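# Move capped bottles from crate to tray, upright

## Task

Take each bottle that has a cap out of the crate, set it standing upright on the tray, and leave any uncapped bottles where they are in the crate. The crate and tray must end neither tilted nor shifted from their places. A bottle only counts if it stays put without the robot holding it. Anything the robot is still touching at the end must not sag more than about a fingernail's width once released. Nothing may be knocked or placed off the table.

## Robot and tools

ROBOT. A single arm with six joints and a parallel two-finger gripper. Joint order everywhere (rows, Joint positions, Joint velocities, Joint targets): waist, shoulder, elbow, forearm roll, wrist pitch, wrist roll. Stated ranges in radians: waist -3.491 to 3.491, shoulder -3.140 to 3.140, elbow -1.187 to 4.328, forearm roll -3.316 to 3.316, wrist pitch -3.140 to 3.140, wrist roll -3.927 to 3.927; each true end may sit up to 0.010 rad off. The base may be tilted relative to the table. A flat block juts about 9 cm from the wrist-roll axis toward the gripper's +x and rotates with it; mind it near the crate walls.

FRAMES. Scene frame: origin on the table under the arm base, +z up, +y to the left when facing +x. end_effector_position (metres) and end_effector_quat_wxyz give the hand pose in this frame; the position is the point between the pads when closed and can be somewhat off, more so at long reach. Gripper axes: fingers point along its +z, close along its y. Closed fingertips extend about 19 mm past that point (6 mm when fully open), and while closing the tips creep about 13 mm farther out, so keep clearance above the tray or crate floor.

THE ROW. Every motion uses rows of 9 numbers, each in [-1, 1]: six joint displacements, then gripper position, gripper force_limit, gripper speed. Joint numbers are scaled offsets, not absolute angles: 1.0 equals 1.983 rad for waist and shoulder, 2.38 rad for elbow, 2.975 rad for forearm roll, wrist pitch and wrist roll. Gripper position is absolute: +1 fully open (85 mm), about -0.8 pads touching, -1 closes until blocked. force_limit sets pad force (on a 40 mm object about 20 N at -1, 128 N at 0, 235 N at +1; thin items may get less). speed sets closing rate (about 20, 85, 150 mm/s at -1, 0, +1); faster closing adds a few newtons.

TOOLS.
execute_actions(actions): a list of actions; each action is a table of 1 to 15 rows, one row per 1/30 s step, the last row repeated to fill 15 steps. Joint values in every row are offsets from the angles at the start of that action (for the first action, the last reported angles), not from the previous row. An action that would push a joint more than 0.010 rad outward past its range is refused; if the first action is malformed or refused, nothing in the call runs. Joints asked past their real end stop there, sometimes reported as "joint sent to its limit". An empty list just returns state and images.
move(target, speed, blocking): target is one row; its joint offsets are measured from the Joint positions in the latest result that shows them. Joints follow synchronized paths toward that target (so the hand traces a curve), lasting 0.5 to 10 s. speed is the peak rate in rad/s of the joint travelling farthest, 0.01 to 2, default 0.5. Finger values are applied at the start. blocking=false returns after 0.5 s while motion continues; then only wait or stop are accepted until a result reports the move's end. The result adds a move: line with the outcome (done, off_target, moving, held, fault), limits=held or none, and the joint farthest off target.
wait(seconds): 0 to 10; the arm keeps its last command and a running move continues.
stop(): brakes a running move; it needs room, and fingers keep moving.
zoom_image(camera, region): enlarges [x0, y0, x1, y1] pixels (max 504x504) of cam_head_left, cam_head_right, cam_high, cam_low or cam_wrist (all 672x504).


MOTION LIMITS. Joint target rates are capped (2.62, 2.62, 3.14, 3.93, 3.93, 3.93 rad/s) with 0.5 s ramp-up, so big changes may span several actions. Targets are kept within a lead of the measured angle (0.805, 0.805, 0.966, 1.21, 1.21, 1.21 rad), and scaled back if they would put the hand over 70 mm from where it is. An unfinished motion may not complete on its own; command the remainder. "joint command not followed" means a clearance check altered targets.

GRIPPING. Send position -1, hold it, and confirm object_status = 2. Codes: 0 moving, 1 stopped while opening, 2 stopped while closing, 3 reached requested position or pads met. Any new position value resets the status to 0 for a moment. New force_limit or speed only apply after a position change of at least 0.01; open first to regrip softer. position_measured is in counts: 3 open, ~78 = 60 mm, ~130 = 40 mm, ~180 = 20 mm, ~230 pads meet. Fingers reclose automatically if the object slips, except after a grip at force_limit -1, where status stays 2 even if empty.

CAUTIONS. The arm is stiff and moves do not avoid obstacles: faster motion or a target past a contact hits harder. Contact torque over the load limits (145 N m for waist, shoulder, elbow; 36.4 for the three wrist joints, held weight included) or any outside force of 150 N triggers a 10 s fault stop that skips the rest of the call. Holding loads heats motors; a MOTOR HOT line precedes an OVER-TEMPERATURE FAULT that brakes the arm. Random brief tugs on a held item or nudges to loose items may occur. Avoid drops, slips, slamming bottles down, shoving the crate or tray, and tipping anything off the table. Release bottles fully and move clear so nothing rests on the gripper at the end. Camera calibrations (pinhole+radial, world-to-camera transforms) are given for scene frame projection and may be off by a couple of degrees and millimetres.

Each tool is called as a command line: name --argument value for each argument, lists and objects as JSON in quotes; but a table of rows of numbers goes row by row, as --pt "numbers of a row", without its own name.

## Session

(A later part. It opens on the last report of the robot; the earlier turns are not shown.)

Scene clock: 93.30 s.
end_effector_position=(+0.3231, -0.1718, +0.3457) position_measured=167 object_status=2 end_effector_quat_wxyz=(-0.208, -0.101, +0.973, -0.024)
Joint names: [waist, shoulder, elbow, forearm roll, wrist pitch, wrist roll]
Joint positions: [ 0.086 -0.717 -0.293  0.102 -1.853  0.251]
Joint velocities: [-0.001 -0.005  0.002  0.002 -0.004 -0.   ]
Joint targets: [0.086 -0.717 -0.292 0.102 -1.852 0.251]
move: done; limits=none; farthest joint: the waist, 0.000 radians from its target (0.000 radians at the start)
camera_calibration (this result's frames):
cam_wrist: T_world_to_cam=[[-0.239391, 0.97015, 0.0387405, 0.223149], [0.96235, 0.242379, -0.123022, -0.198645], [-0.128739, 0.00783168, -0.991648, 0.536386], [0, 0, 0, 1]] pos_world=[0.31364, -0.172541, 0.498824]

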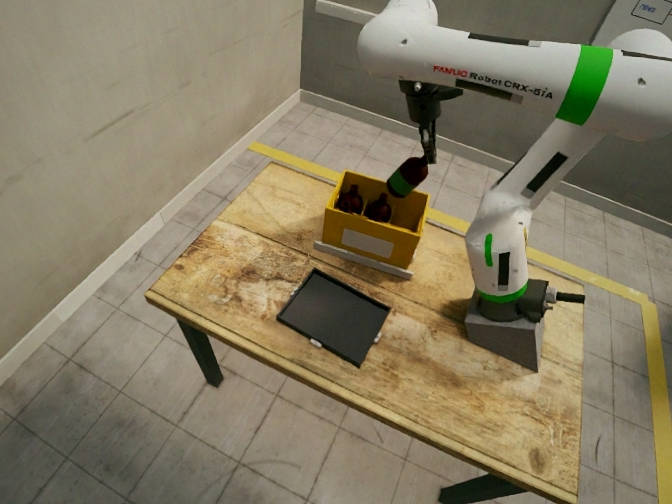

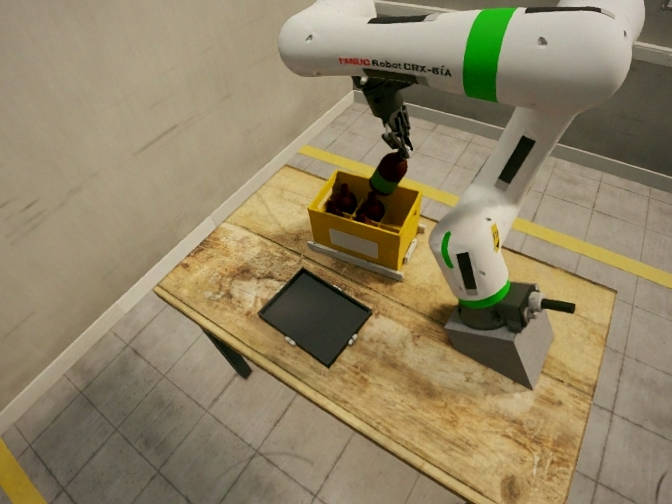

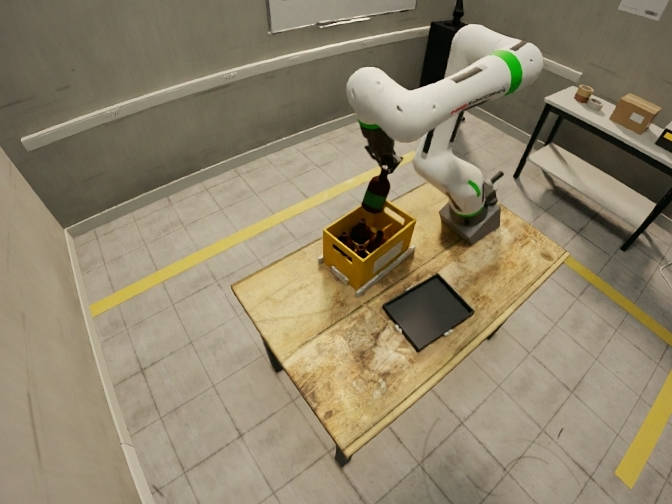

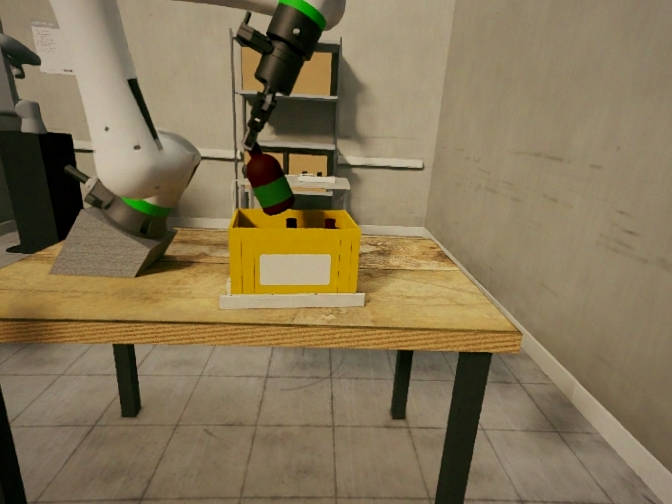

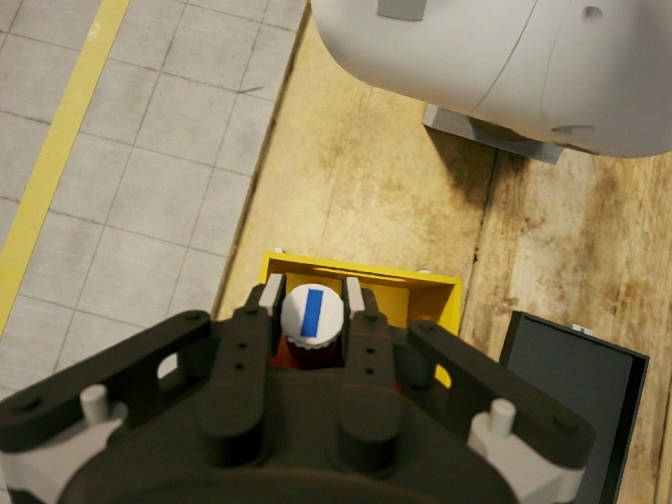

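execute_actions --actions '[]'

zoom_image --camera "cam_low" --region '[200,80,380,250]'

Scene clock: 95.00 s.
end_effector_position=(+0.3233, -0.1718, +0.3457) position_measured=167 object_status=2 end_effector_quat_wxyz=(-0.207, -0.101, +0.973, -0.024)
Joint names: [waist, shoulder, elbow, forearm roll, wrist pitch, wrist roll]
Joint positions: [ 0.086 -0.717 -0.292  0.102 -1.852  0.251]
Joint velocities: [ 0.002  0.     0.    -0.    -0.    -0.   ]
Joint targets: [0.086 -0.717 -0.292 0.102 -1.852 0.251]
camera_calibration (this result's frames):
cam_wrist: T_world_to_cam=[[-0.239437, 0.970139, 0.0387285, 0.223175], [0.962406, 0.242419, -0.122505, -0.198985], [-0.128236, 0.00794027, -0.991712, 0.536247], [0, 0, 0, 1]] pos_world=[0.313707, -0.17253, 0.498783]

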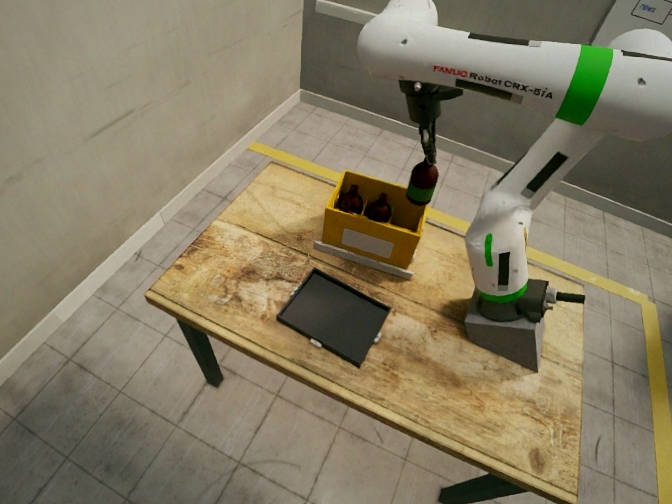

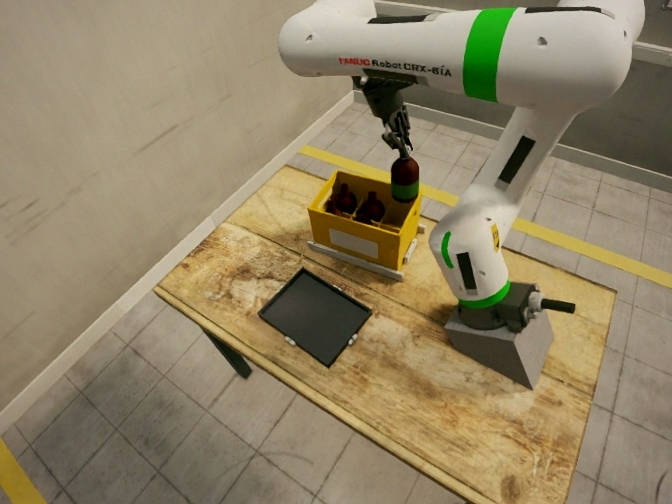

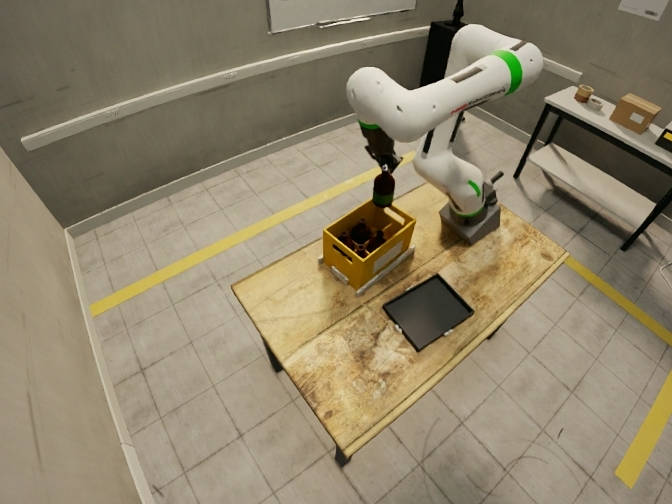

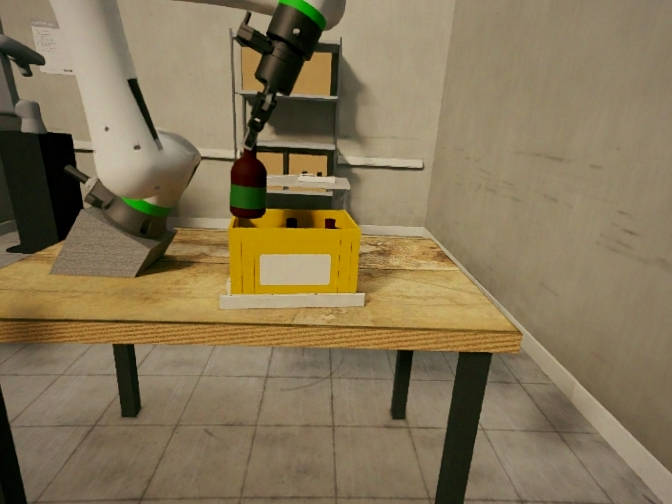

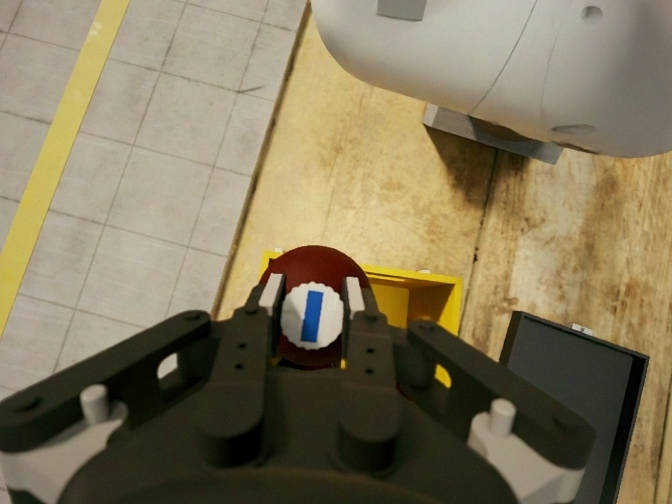

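Region (200, 80, 380, 250) of cam_low's 672x504 image, scaled by 2.800, with more detail than that image has.

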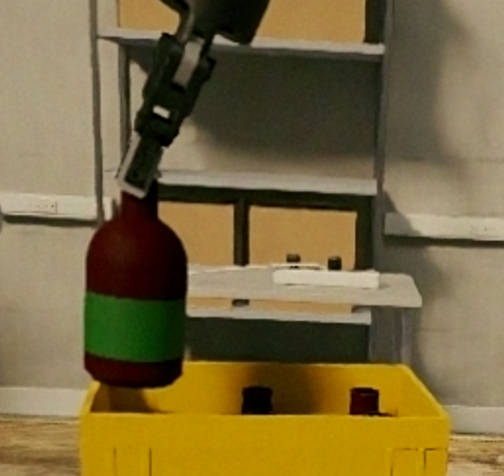

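execute_actions --actions '[]'

Scene clock: 96.77 s.
end_effector_position=(+0.3233, -0.1718, +0.3456) position_measured=167 object_status=2 end_effector_quat_wxyz=(-0.207, -0.101, +0.973, -0.024)
Joint names: [waist, shoulder, elbow, forearm roll, wrist pitch, wrist roll]
Joint positions: [ 0.086 -0.717 -0.292  0.102 -1.852  0.251]
Joint velocities: [-0.001 -0.001 -0.     0.001  0.    -0.   ]
Joint targets: [0.086 -0.717 -0.292 0.102 -1.852 0.251]
camera_calibration (this result's frames):
cam_wrist: T_world_to_cam=[[-0.239436, 0.970139, 0.0387376, 0.223172], [0.962402, 0.242419, -0.122537, -0.198976], [-0.128269, 0.00794132, -0.991708, 0.536249], [0, 0, 0, 1]] pos_world=[0.313714, -0.172531, 0.498775]

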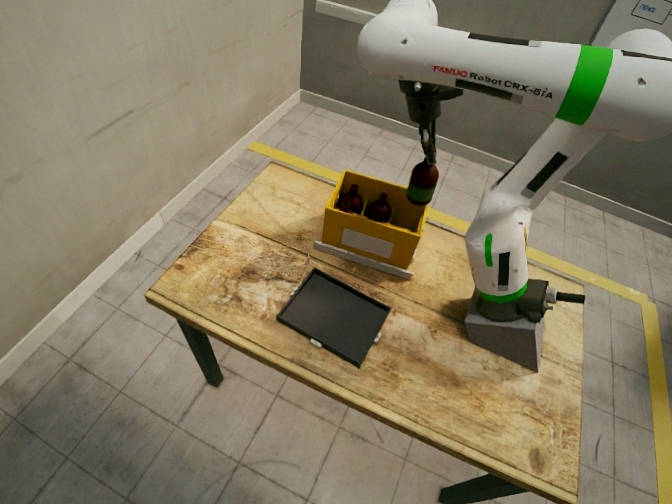

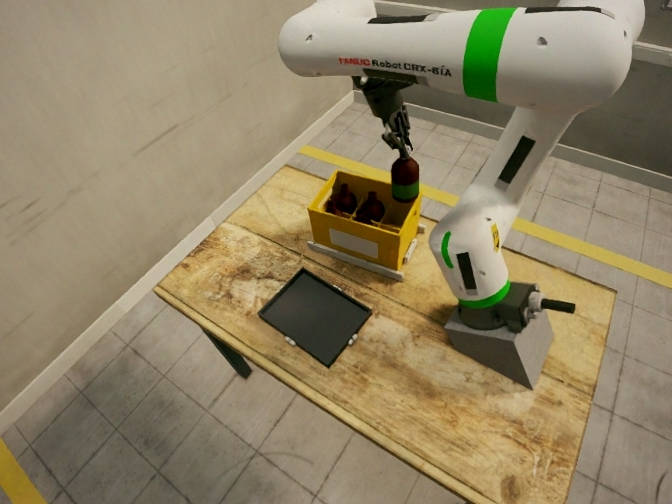

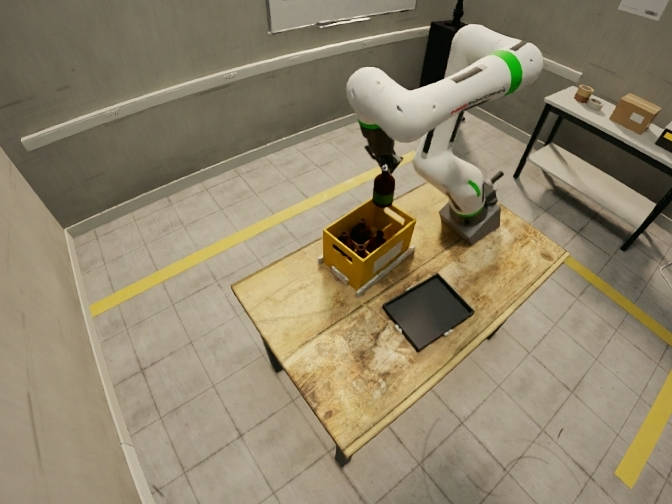

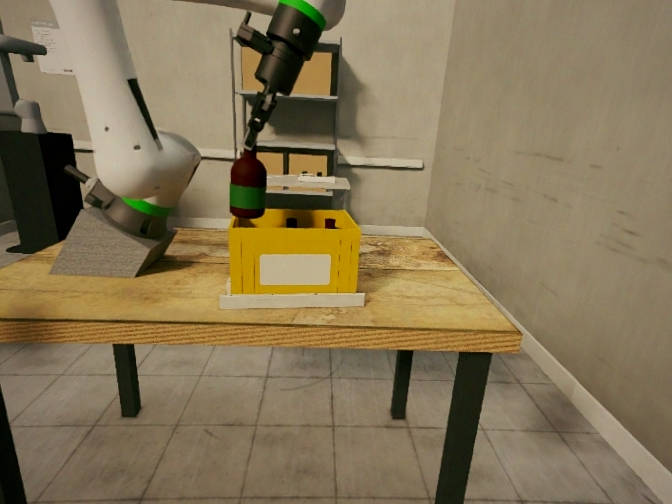

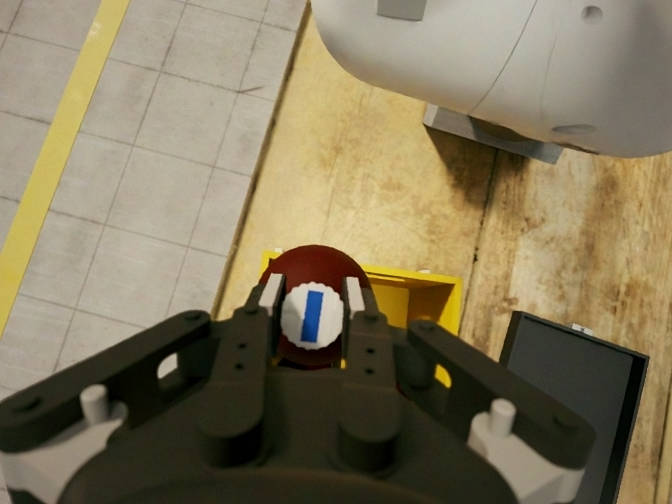

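move --target '[0.3394,0.1065,0.1217,-0.0334,-0.0146,-0.3869,-1,-0.4,-0.2]' --speed 1.1

Scene clock: 108.37 s.
end_effector_position=(+0.4541, +0.0290, +0.3492) position_measured=167 object_status=2 end_effector_quat_wxyz=(-0.207, +0.144, +0.967, +0.031)
Joint names: [waist, shoulder, elbow, forearm roll, wrist pitch, wrist roll]
Joint positions: [ 0.759 -0.506 -0.003  0.003 -1.896 -0.9  ]
Joint velocities: [ 0.002  0.    -0.     0.001  0.    -0.   ]
Joint targets: [0.759 -0.506 -0.003 0.003 -1.896 -0.900]
move: done; limits=none; farthest joint: the waist, 0.000 radians from its target (0.673 radians at the start)
camera_calibration (this result's frames):
cam_wrist: T_world_to_cam=[[0.256784, 0.965537, 0.0424224, -0.166901], [0.960417, -0.250026, -0.122824, -0.357868], [-0.107984, 0.0722823, -0.991521, 0.543782], [0, 0, 0, 1]] pos_world=[0.445279, 0.0323669, 0.502297]

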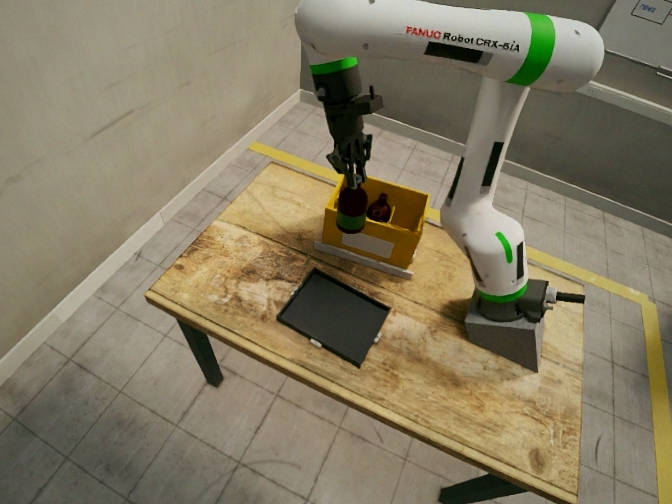

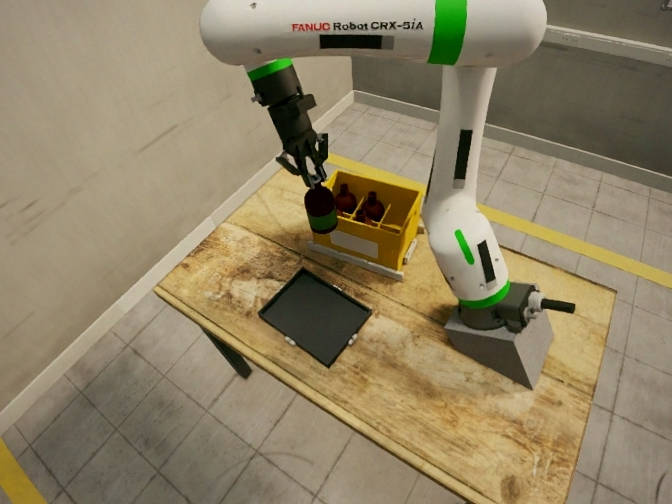

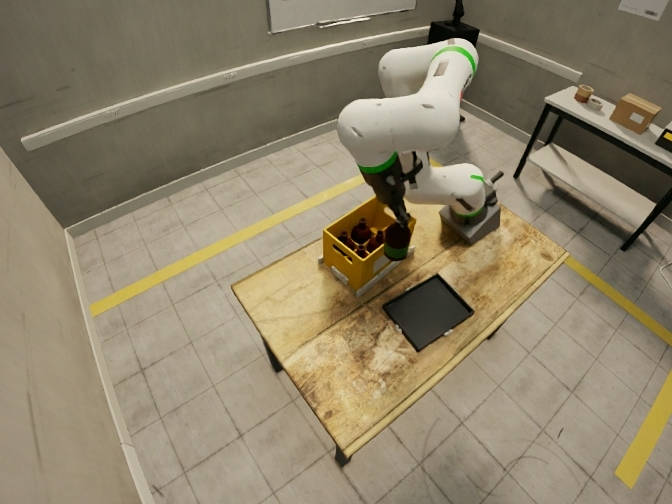

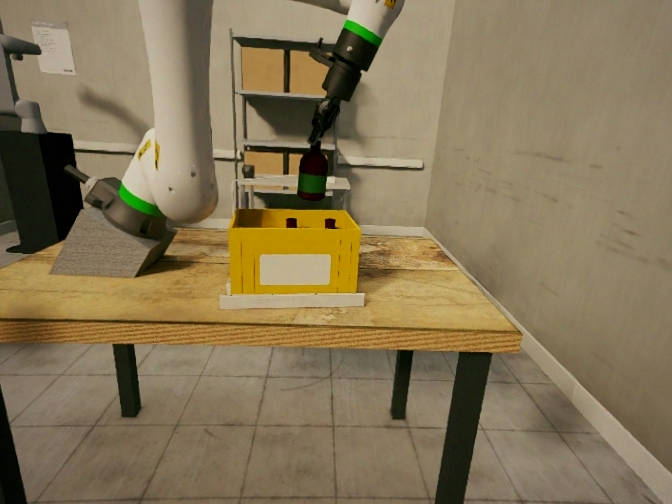

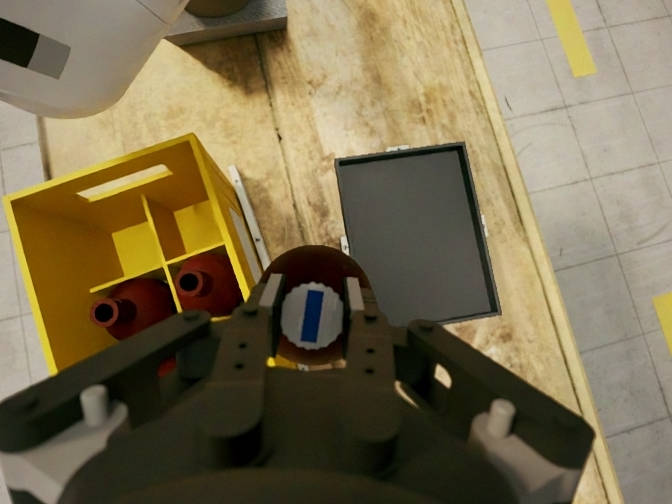

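move --target '[0.0400,0.0603,-0.1387,-0.0163,0.1961,-0.1345,-1,-0.4,-0.2]' --speed 0.65

Scene clock: 118.33 s.
end_effector_position=(+0.4497, +0.1557, +0.1680) position_measured=167 object_status=2 end_effector_quat_wxyz=(-0.198, +0.315, +0.926, +0.068)
Joint names: [waist, shoulder, elbow, forearm roll, wrist pitch, wrist roll]
Joint positions: [ 0.838 -0.386 -0.333 -0.046 -1.312 -1.3  ]
Joint velocities: [-0.002  0.001 -0.     0.     0.001 -0.   ]
Joint targets: [0.838 -0.386 -0.333 -0.046 -1.312 -1.300]
move: done; limits=none; farthest joint: the waist, 0.000 radians from its target (0.080 radians at the start)
camera_calibration (this result's frames):
cam_wrist: T_world_to_cam=[[0.582151, 0.811944, 0.042963, -0.402896], [0.809631, -0.57401, -0.122518, -0.225989], [-0.0748164, 0.106108, -0.991536, 0.33432], [0, 0, 0, 1]] pos_world=[0.442527, 0.161935, 0.321112]

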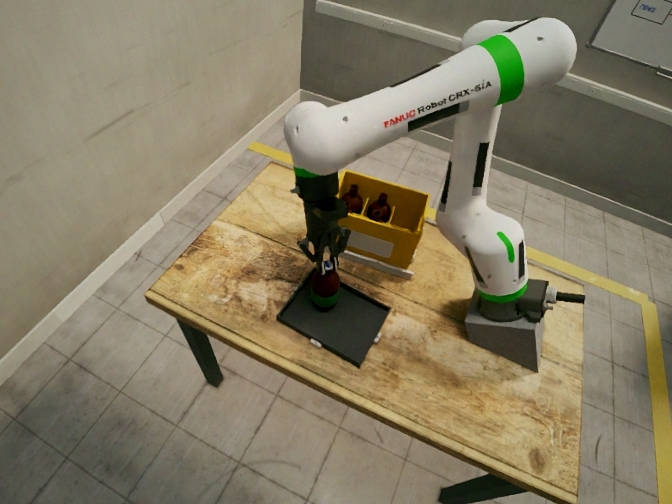

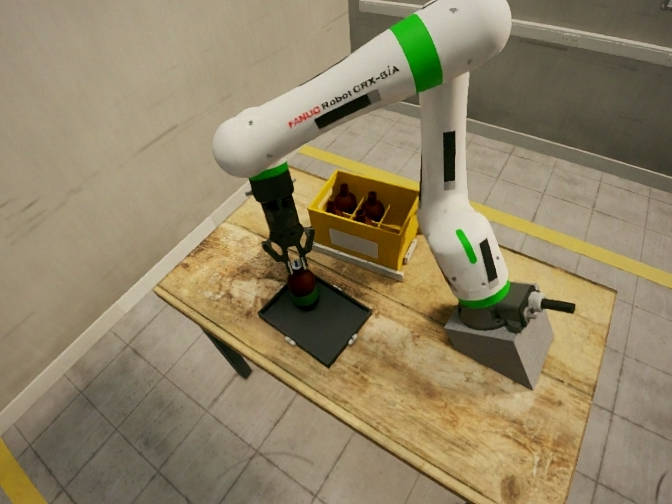

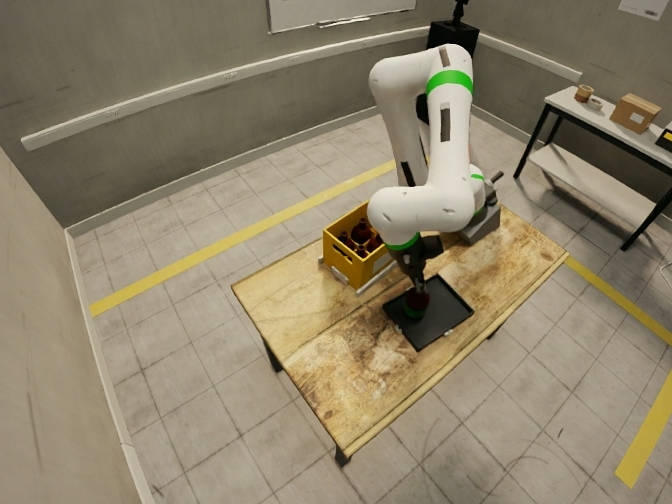

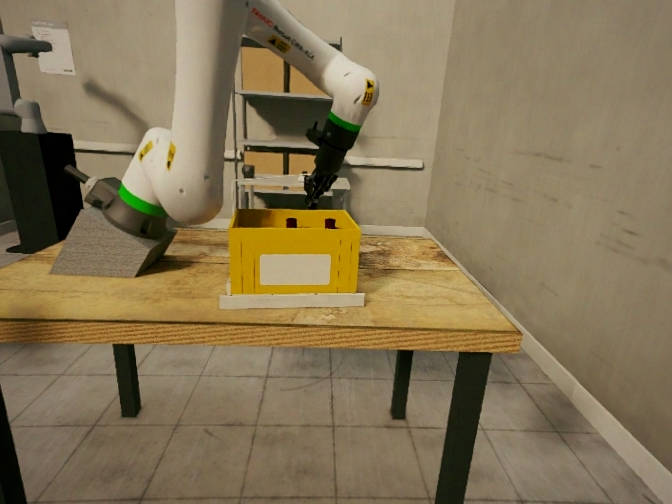

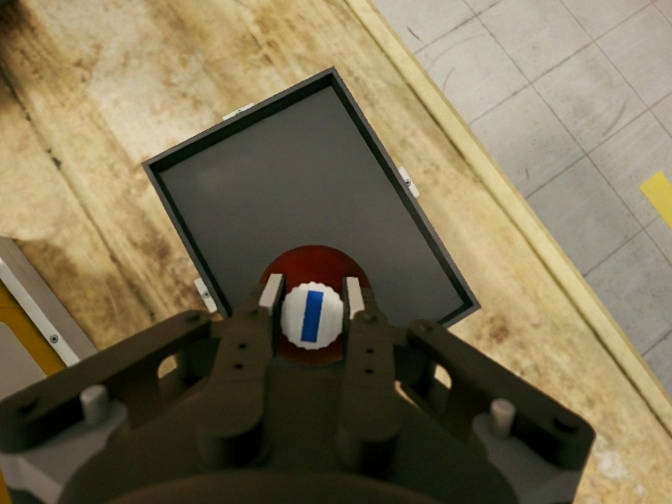

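move --target '[-0.00507,0.00372,-0.00466,-0.00169,0.00774,0,-1,-0.4,-0.2]' --speed 0.05

Scene clock: 120.83 s.
end_effector_position=(+0.4495, +0.1563, +0.1600) position_measured=167 object_status=2 end_effector_quat_wxyz=(-0.197, +0.321, +0.924, +0.069)
Joint names: [waist, shoulder, elbow, forearm roll, wrist pitch, wrist roll]
Joint positions: [ 0.828 -0.379 -0.344 -0.051 -1.289 -1.3  ]
Joint velocities: [ 0.001  0.    -0.001  0.     0.001 -0.   ]
Joint targets: [0.828 -0.379 -0.344 -0.051 -1.289 -1.300]
move: done; limits=none; farthest joint: the wrist pitch, 0.001 radians from its target (0.023 radians at the start)
camera_calibration (this result's frames):
cam_wrist: T_world_to_cam=[[0.592568, 0.804367, 0.0430877, -0.406436], [0.802164, -0.584376, -0.122629, -0.221487], [-0.0734592, 0.107229, -0.991517, 0.325589], [0, 0, 0, 1]] pos_world=[0.442428, 0.162579, 0.313179]

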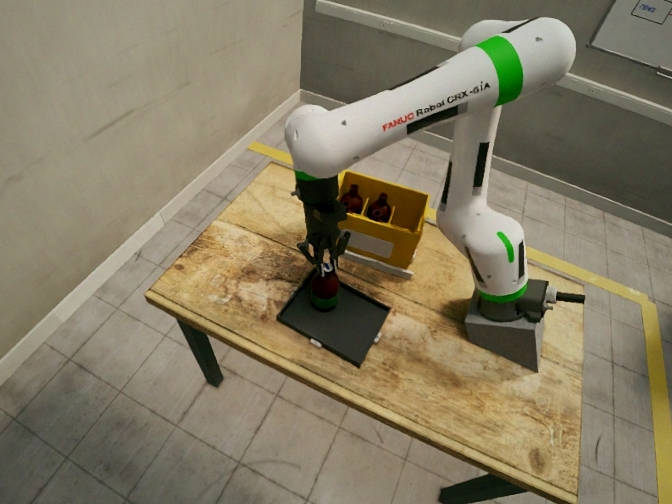

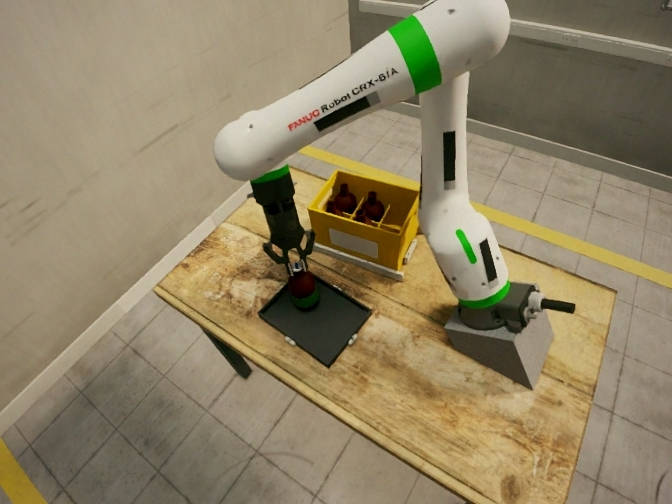

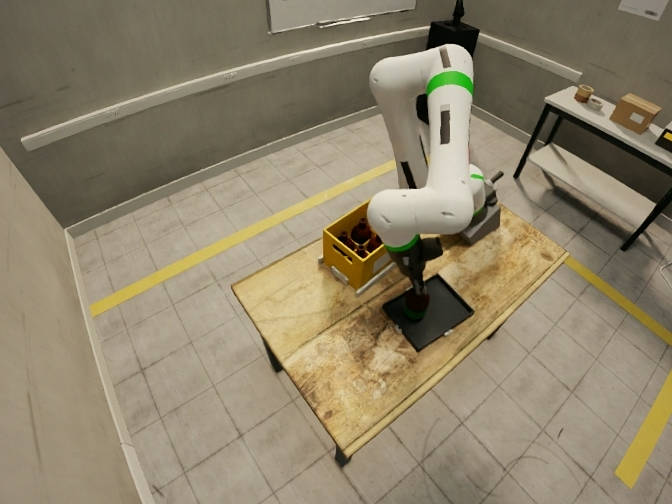

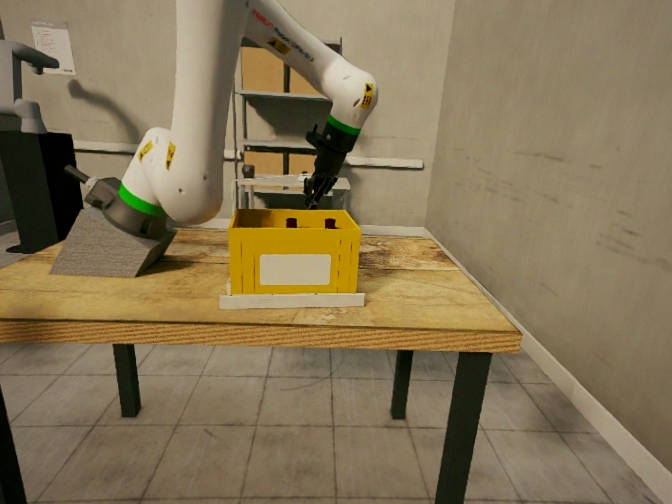

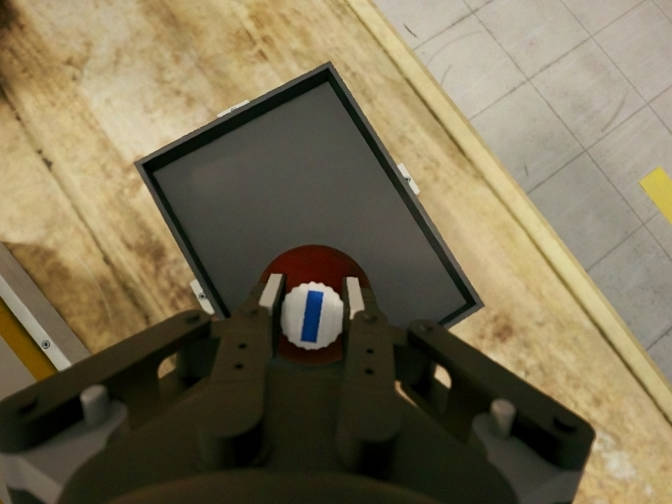

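move --target '[-0.00127,0.00093,-0.00117,-0.00042,0.00194,0,-1,-0.4,-0.2]' --speed 0.03

Scene clock: 123.80 s.
end_effector_position=(+0.4494, +0.1564, +0.1581) position_measured=167 object_status=2 end_effector_quat_wxyz=(-0.197, +0.323, +0.923, +0.069)
Joint names: [waist, shoulder, elbow, forearm roll, wrist pitch, wrist roll]
Joint positions: [ 0.826 -0.377 -0.347 -0.052 -1.284 -1.3  ]
Joint velocities: [-0.001  0.001 -0.    -0.001  0.001 -0.   ]
Joint targets: [0.825 -0.377 -0.347 -0.052 -1.284 -1.300]
move: done; limits=none; farthest joint: the wrist pitch, 0.001 radians from its target (0.006 radians at the start)
camera_calibration (this result's frames):
cam_wrist: T_world_to_cam=[[0.595149, 0.802459, 0.0430891, -0.40726], [0.800283, -0.58695, -0.122626, -0.220374], [-0.0731108, 0.107464, -0.991517, 0.323406], [0, 0, 0, 1]] pos_world=[0.442387, 0.162707, 0.311188]

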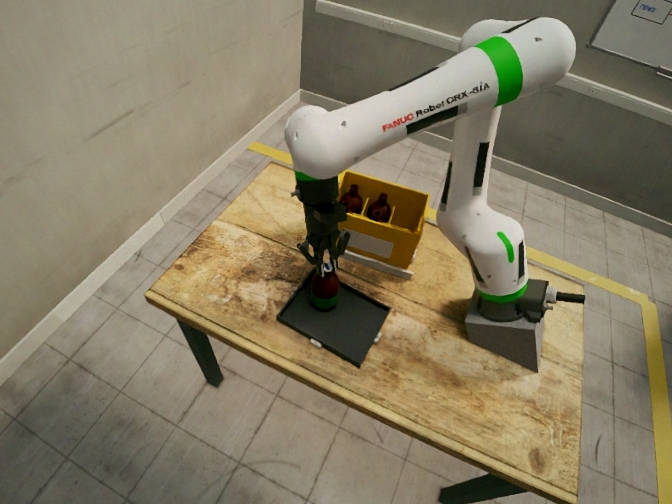

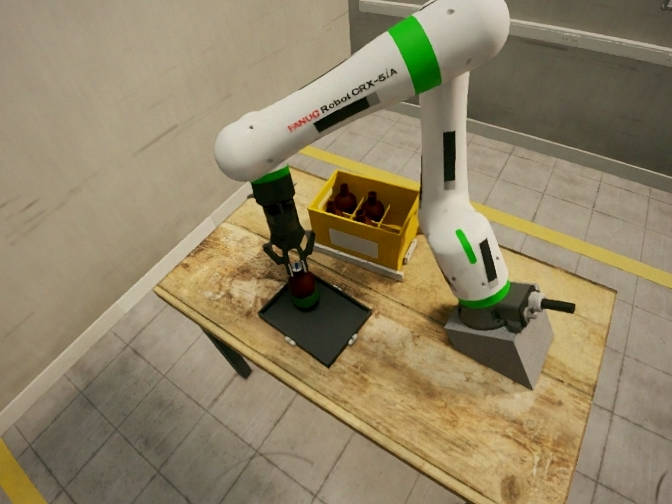

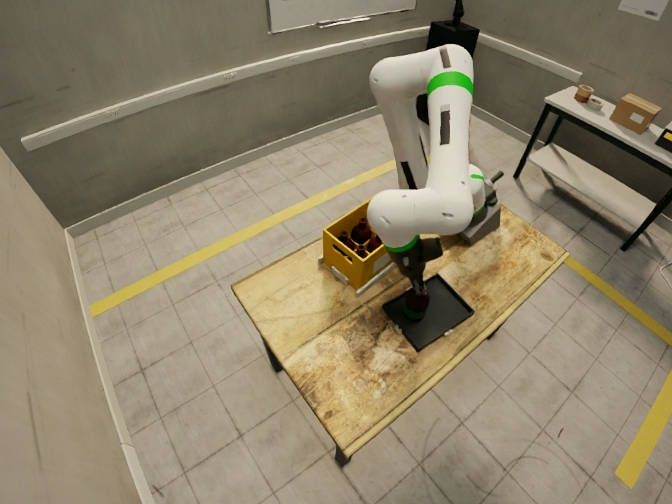

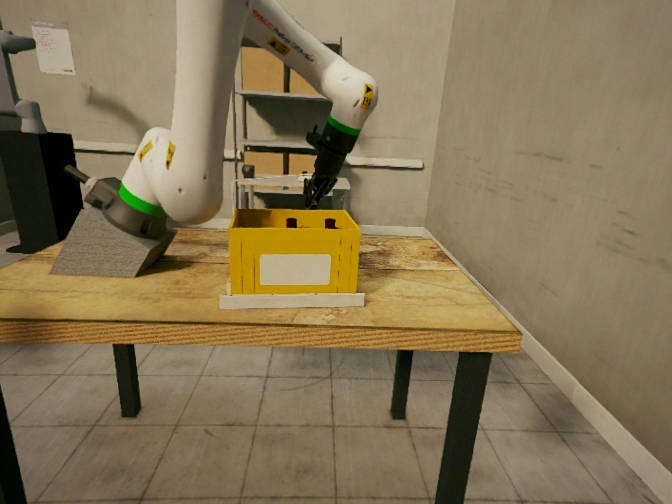

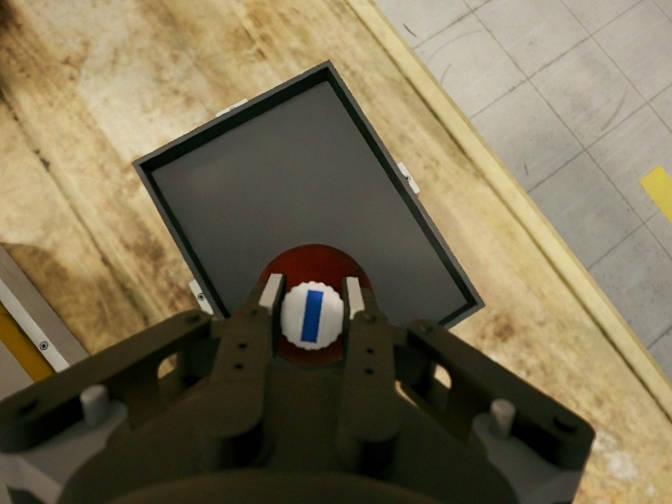

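zoom_image --camera "cam_head_left" --region '[270,230,400,340]'

zoom_image --camera "cam_wrist" --region '[240,230,400,380]'

Region (270, 230, 400, 340) of cam_head_left's 672x504 image, scaled by 3.877, with more detail than that image has; it fills the top 426 rows of this view, and the rest is white.

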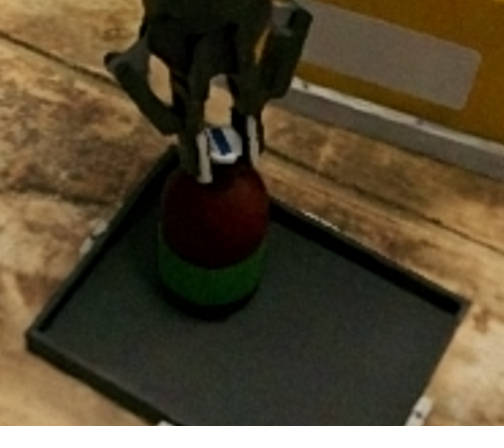

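Region (240, 230, 400, 380) of cam_wrist's 672x504 image, scaled by 3.150, with more detail than that image has; it fills the top 472 rows of this view, and the rest is white.

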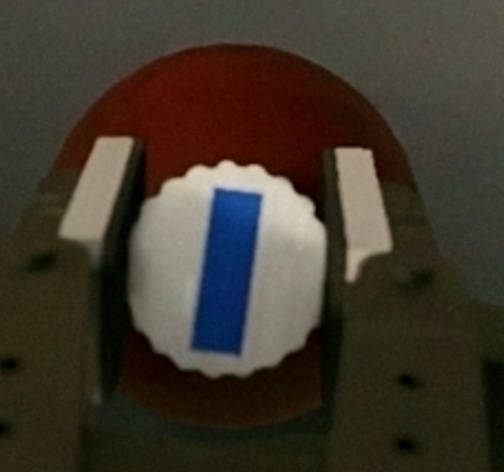

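execute_actions --actions '[[[-0.0002,0.00015,-0.0002,-0.00007,0.0003,0,-1,-0.4,-0.2],[-0.0004,0.0003,-0.0004,-0.00014,0.0006,0,-1,-0.4,-0.2],[-0.0004,0.0003,-0.0004,-0.00014,0.0006,0,-1,-0.4,-0.2],[-0.0004,0.0003,-0.0004,-0.00014,0.0006,0,-1,-0.4,-0.2],[-0.0004,0.0003,-0.0004,-0.00014,0.0006,0,0.1,-0.4,0.5]]]'

Scene clock: 129.63 s.
end_effector_position=(+0.4494, +0.1564, +0.1573) position_measured=117 object_status=0 end_effector_quat_wxyz=(-0.197, +0.323, +0.923, +0.069)
Joint names: [waist, shoulder, elbow, forearm roll, wrist pitch, wrist roll]
Joint positions: [ 0.825 -0.376 -0.348 -0.052 -1.282 -1.3  ]
Joint velocities: [ 0.002 -0.002  0.002 -0.001 -0.     0.   ]
Joint targets: [0.825 -0.376 -0.348 -0.052 -1.282 -1.300]
Step readings (joint positions):
0: [0.825 -0.377 -0.347 -0.052 -1.284 -1.300]
1: [0.825 -0.377 -0.347 -0.052 -1.284 -1.300]
2: [0.825 -0.377 -0.347 -0.052 -1.283 -1.300]
4: [0.825 -0.376 -0.347 -0.052 -1.282 -1.300]
8: [0.825 -0.376 -0.348 -0.052 -1.282 -1.300]
15: Joint positions above
camera_calibration (this result's frames):
cam_wrist: T_world_to_cam=[[0.596012, 0.801832, 0.0428499, -0.407428], [0.799638, -0.587828, -0.122627, -0.219982], [-0.0731382, 0.107352, -0.991527, 0.322659], [0, 0, 0, 1]] pos_world=[0.442337, 0.162739, 0.310407]

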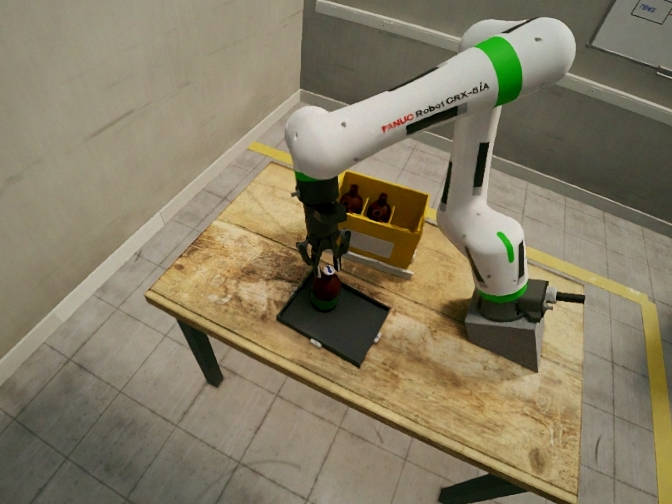

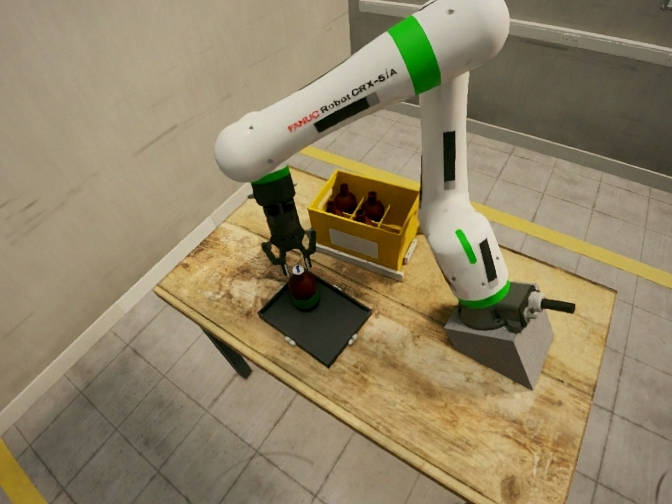

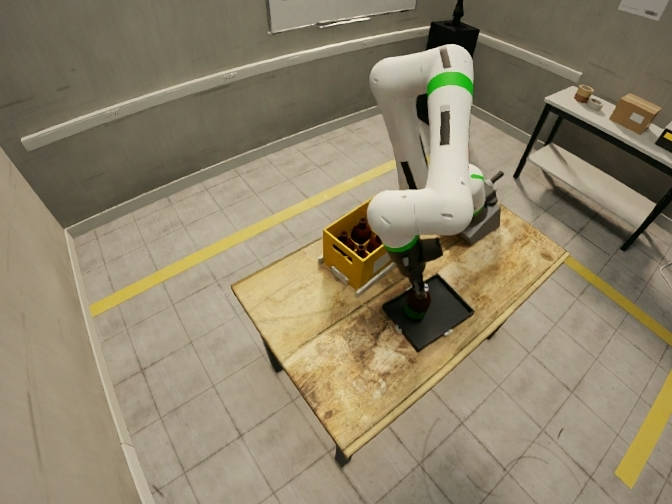

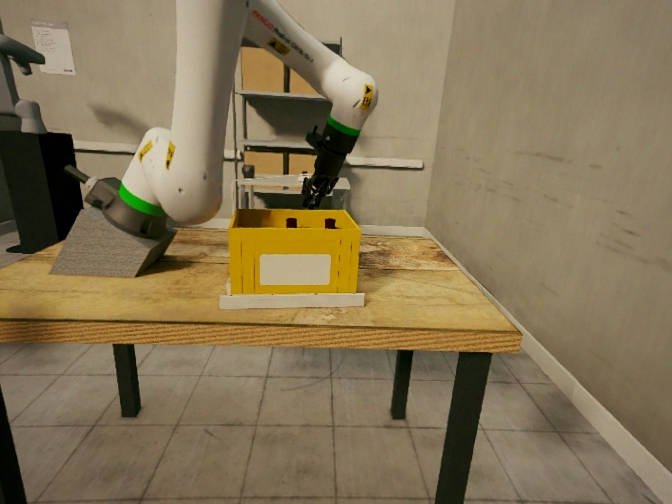

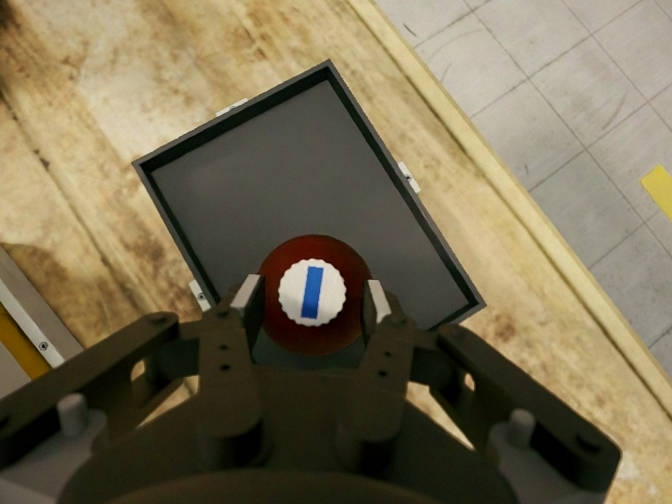

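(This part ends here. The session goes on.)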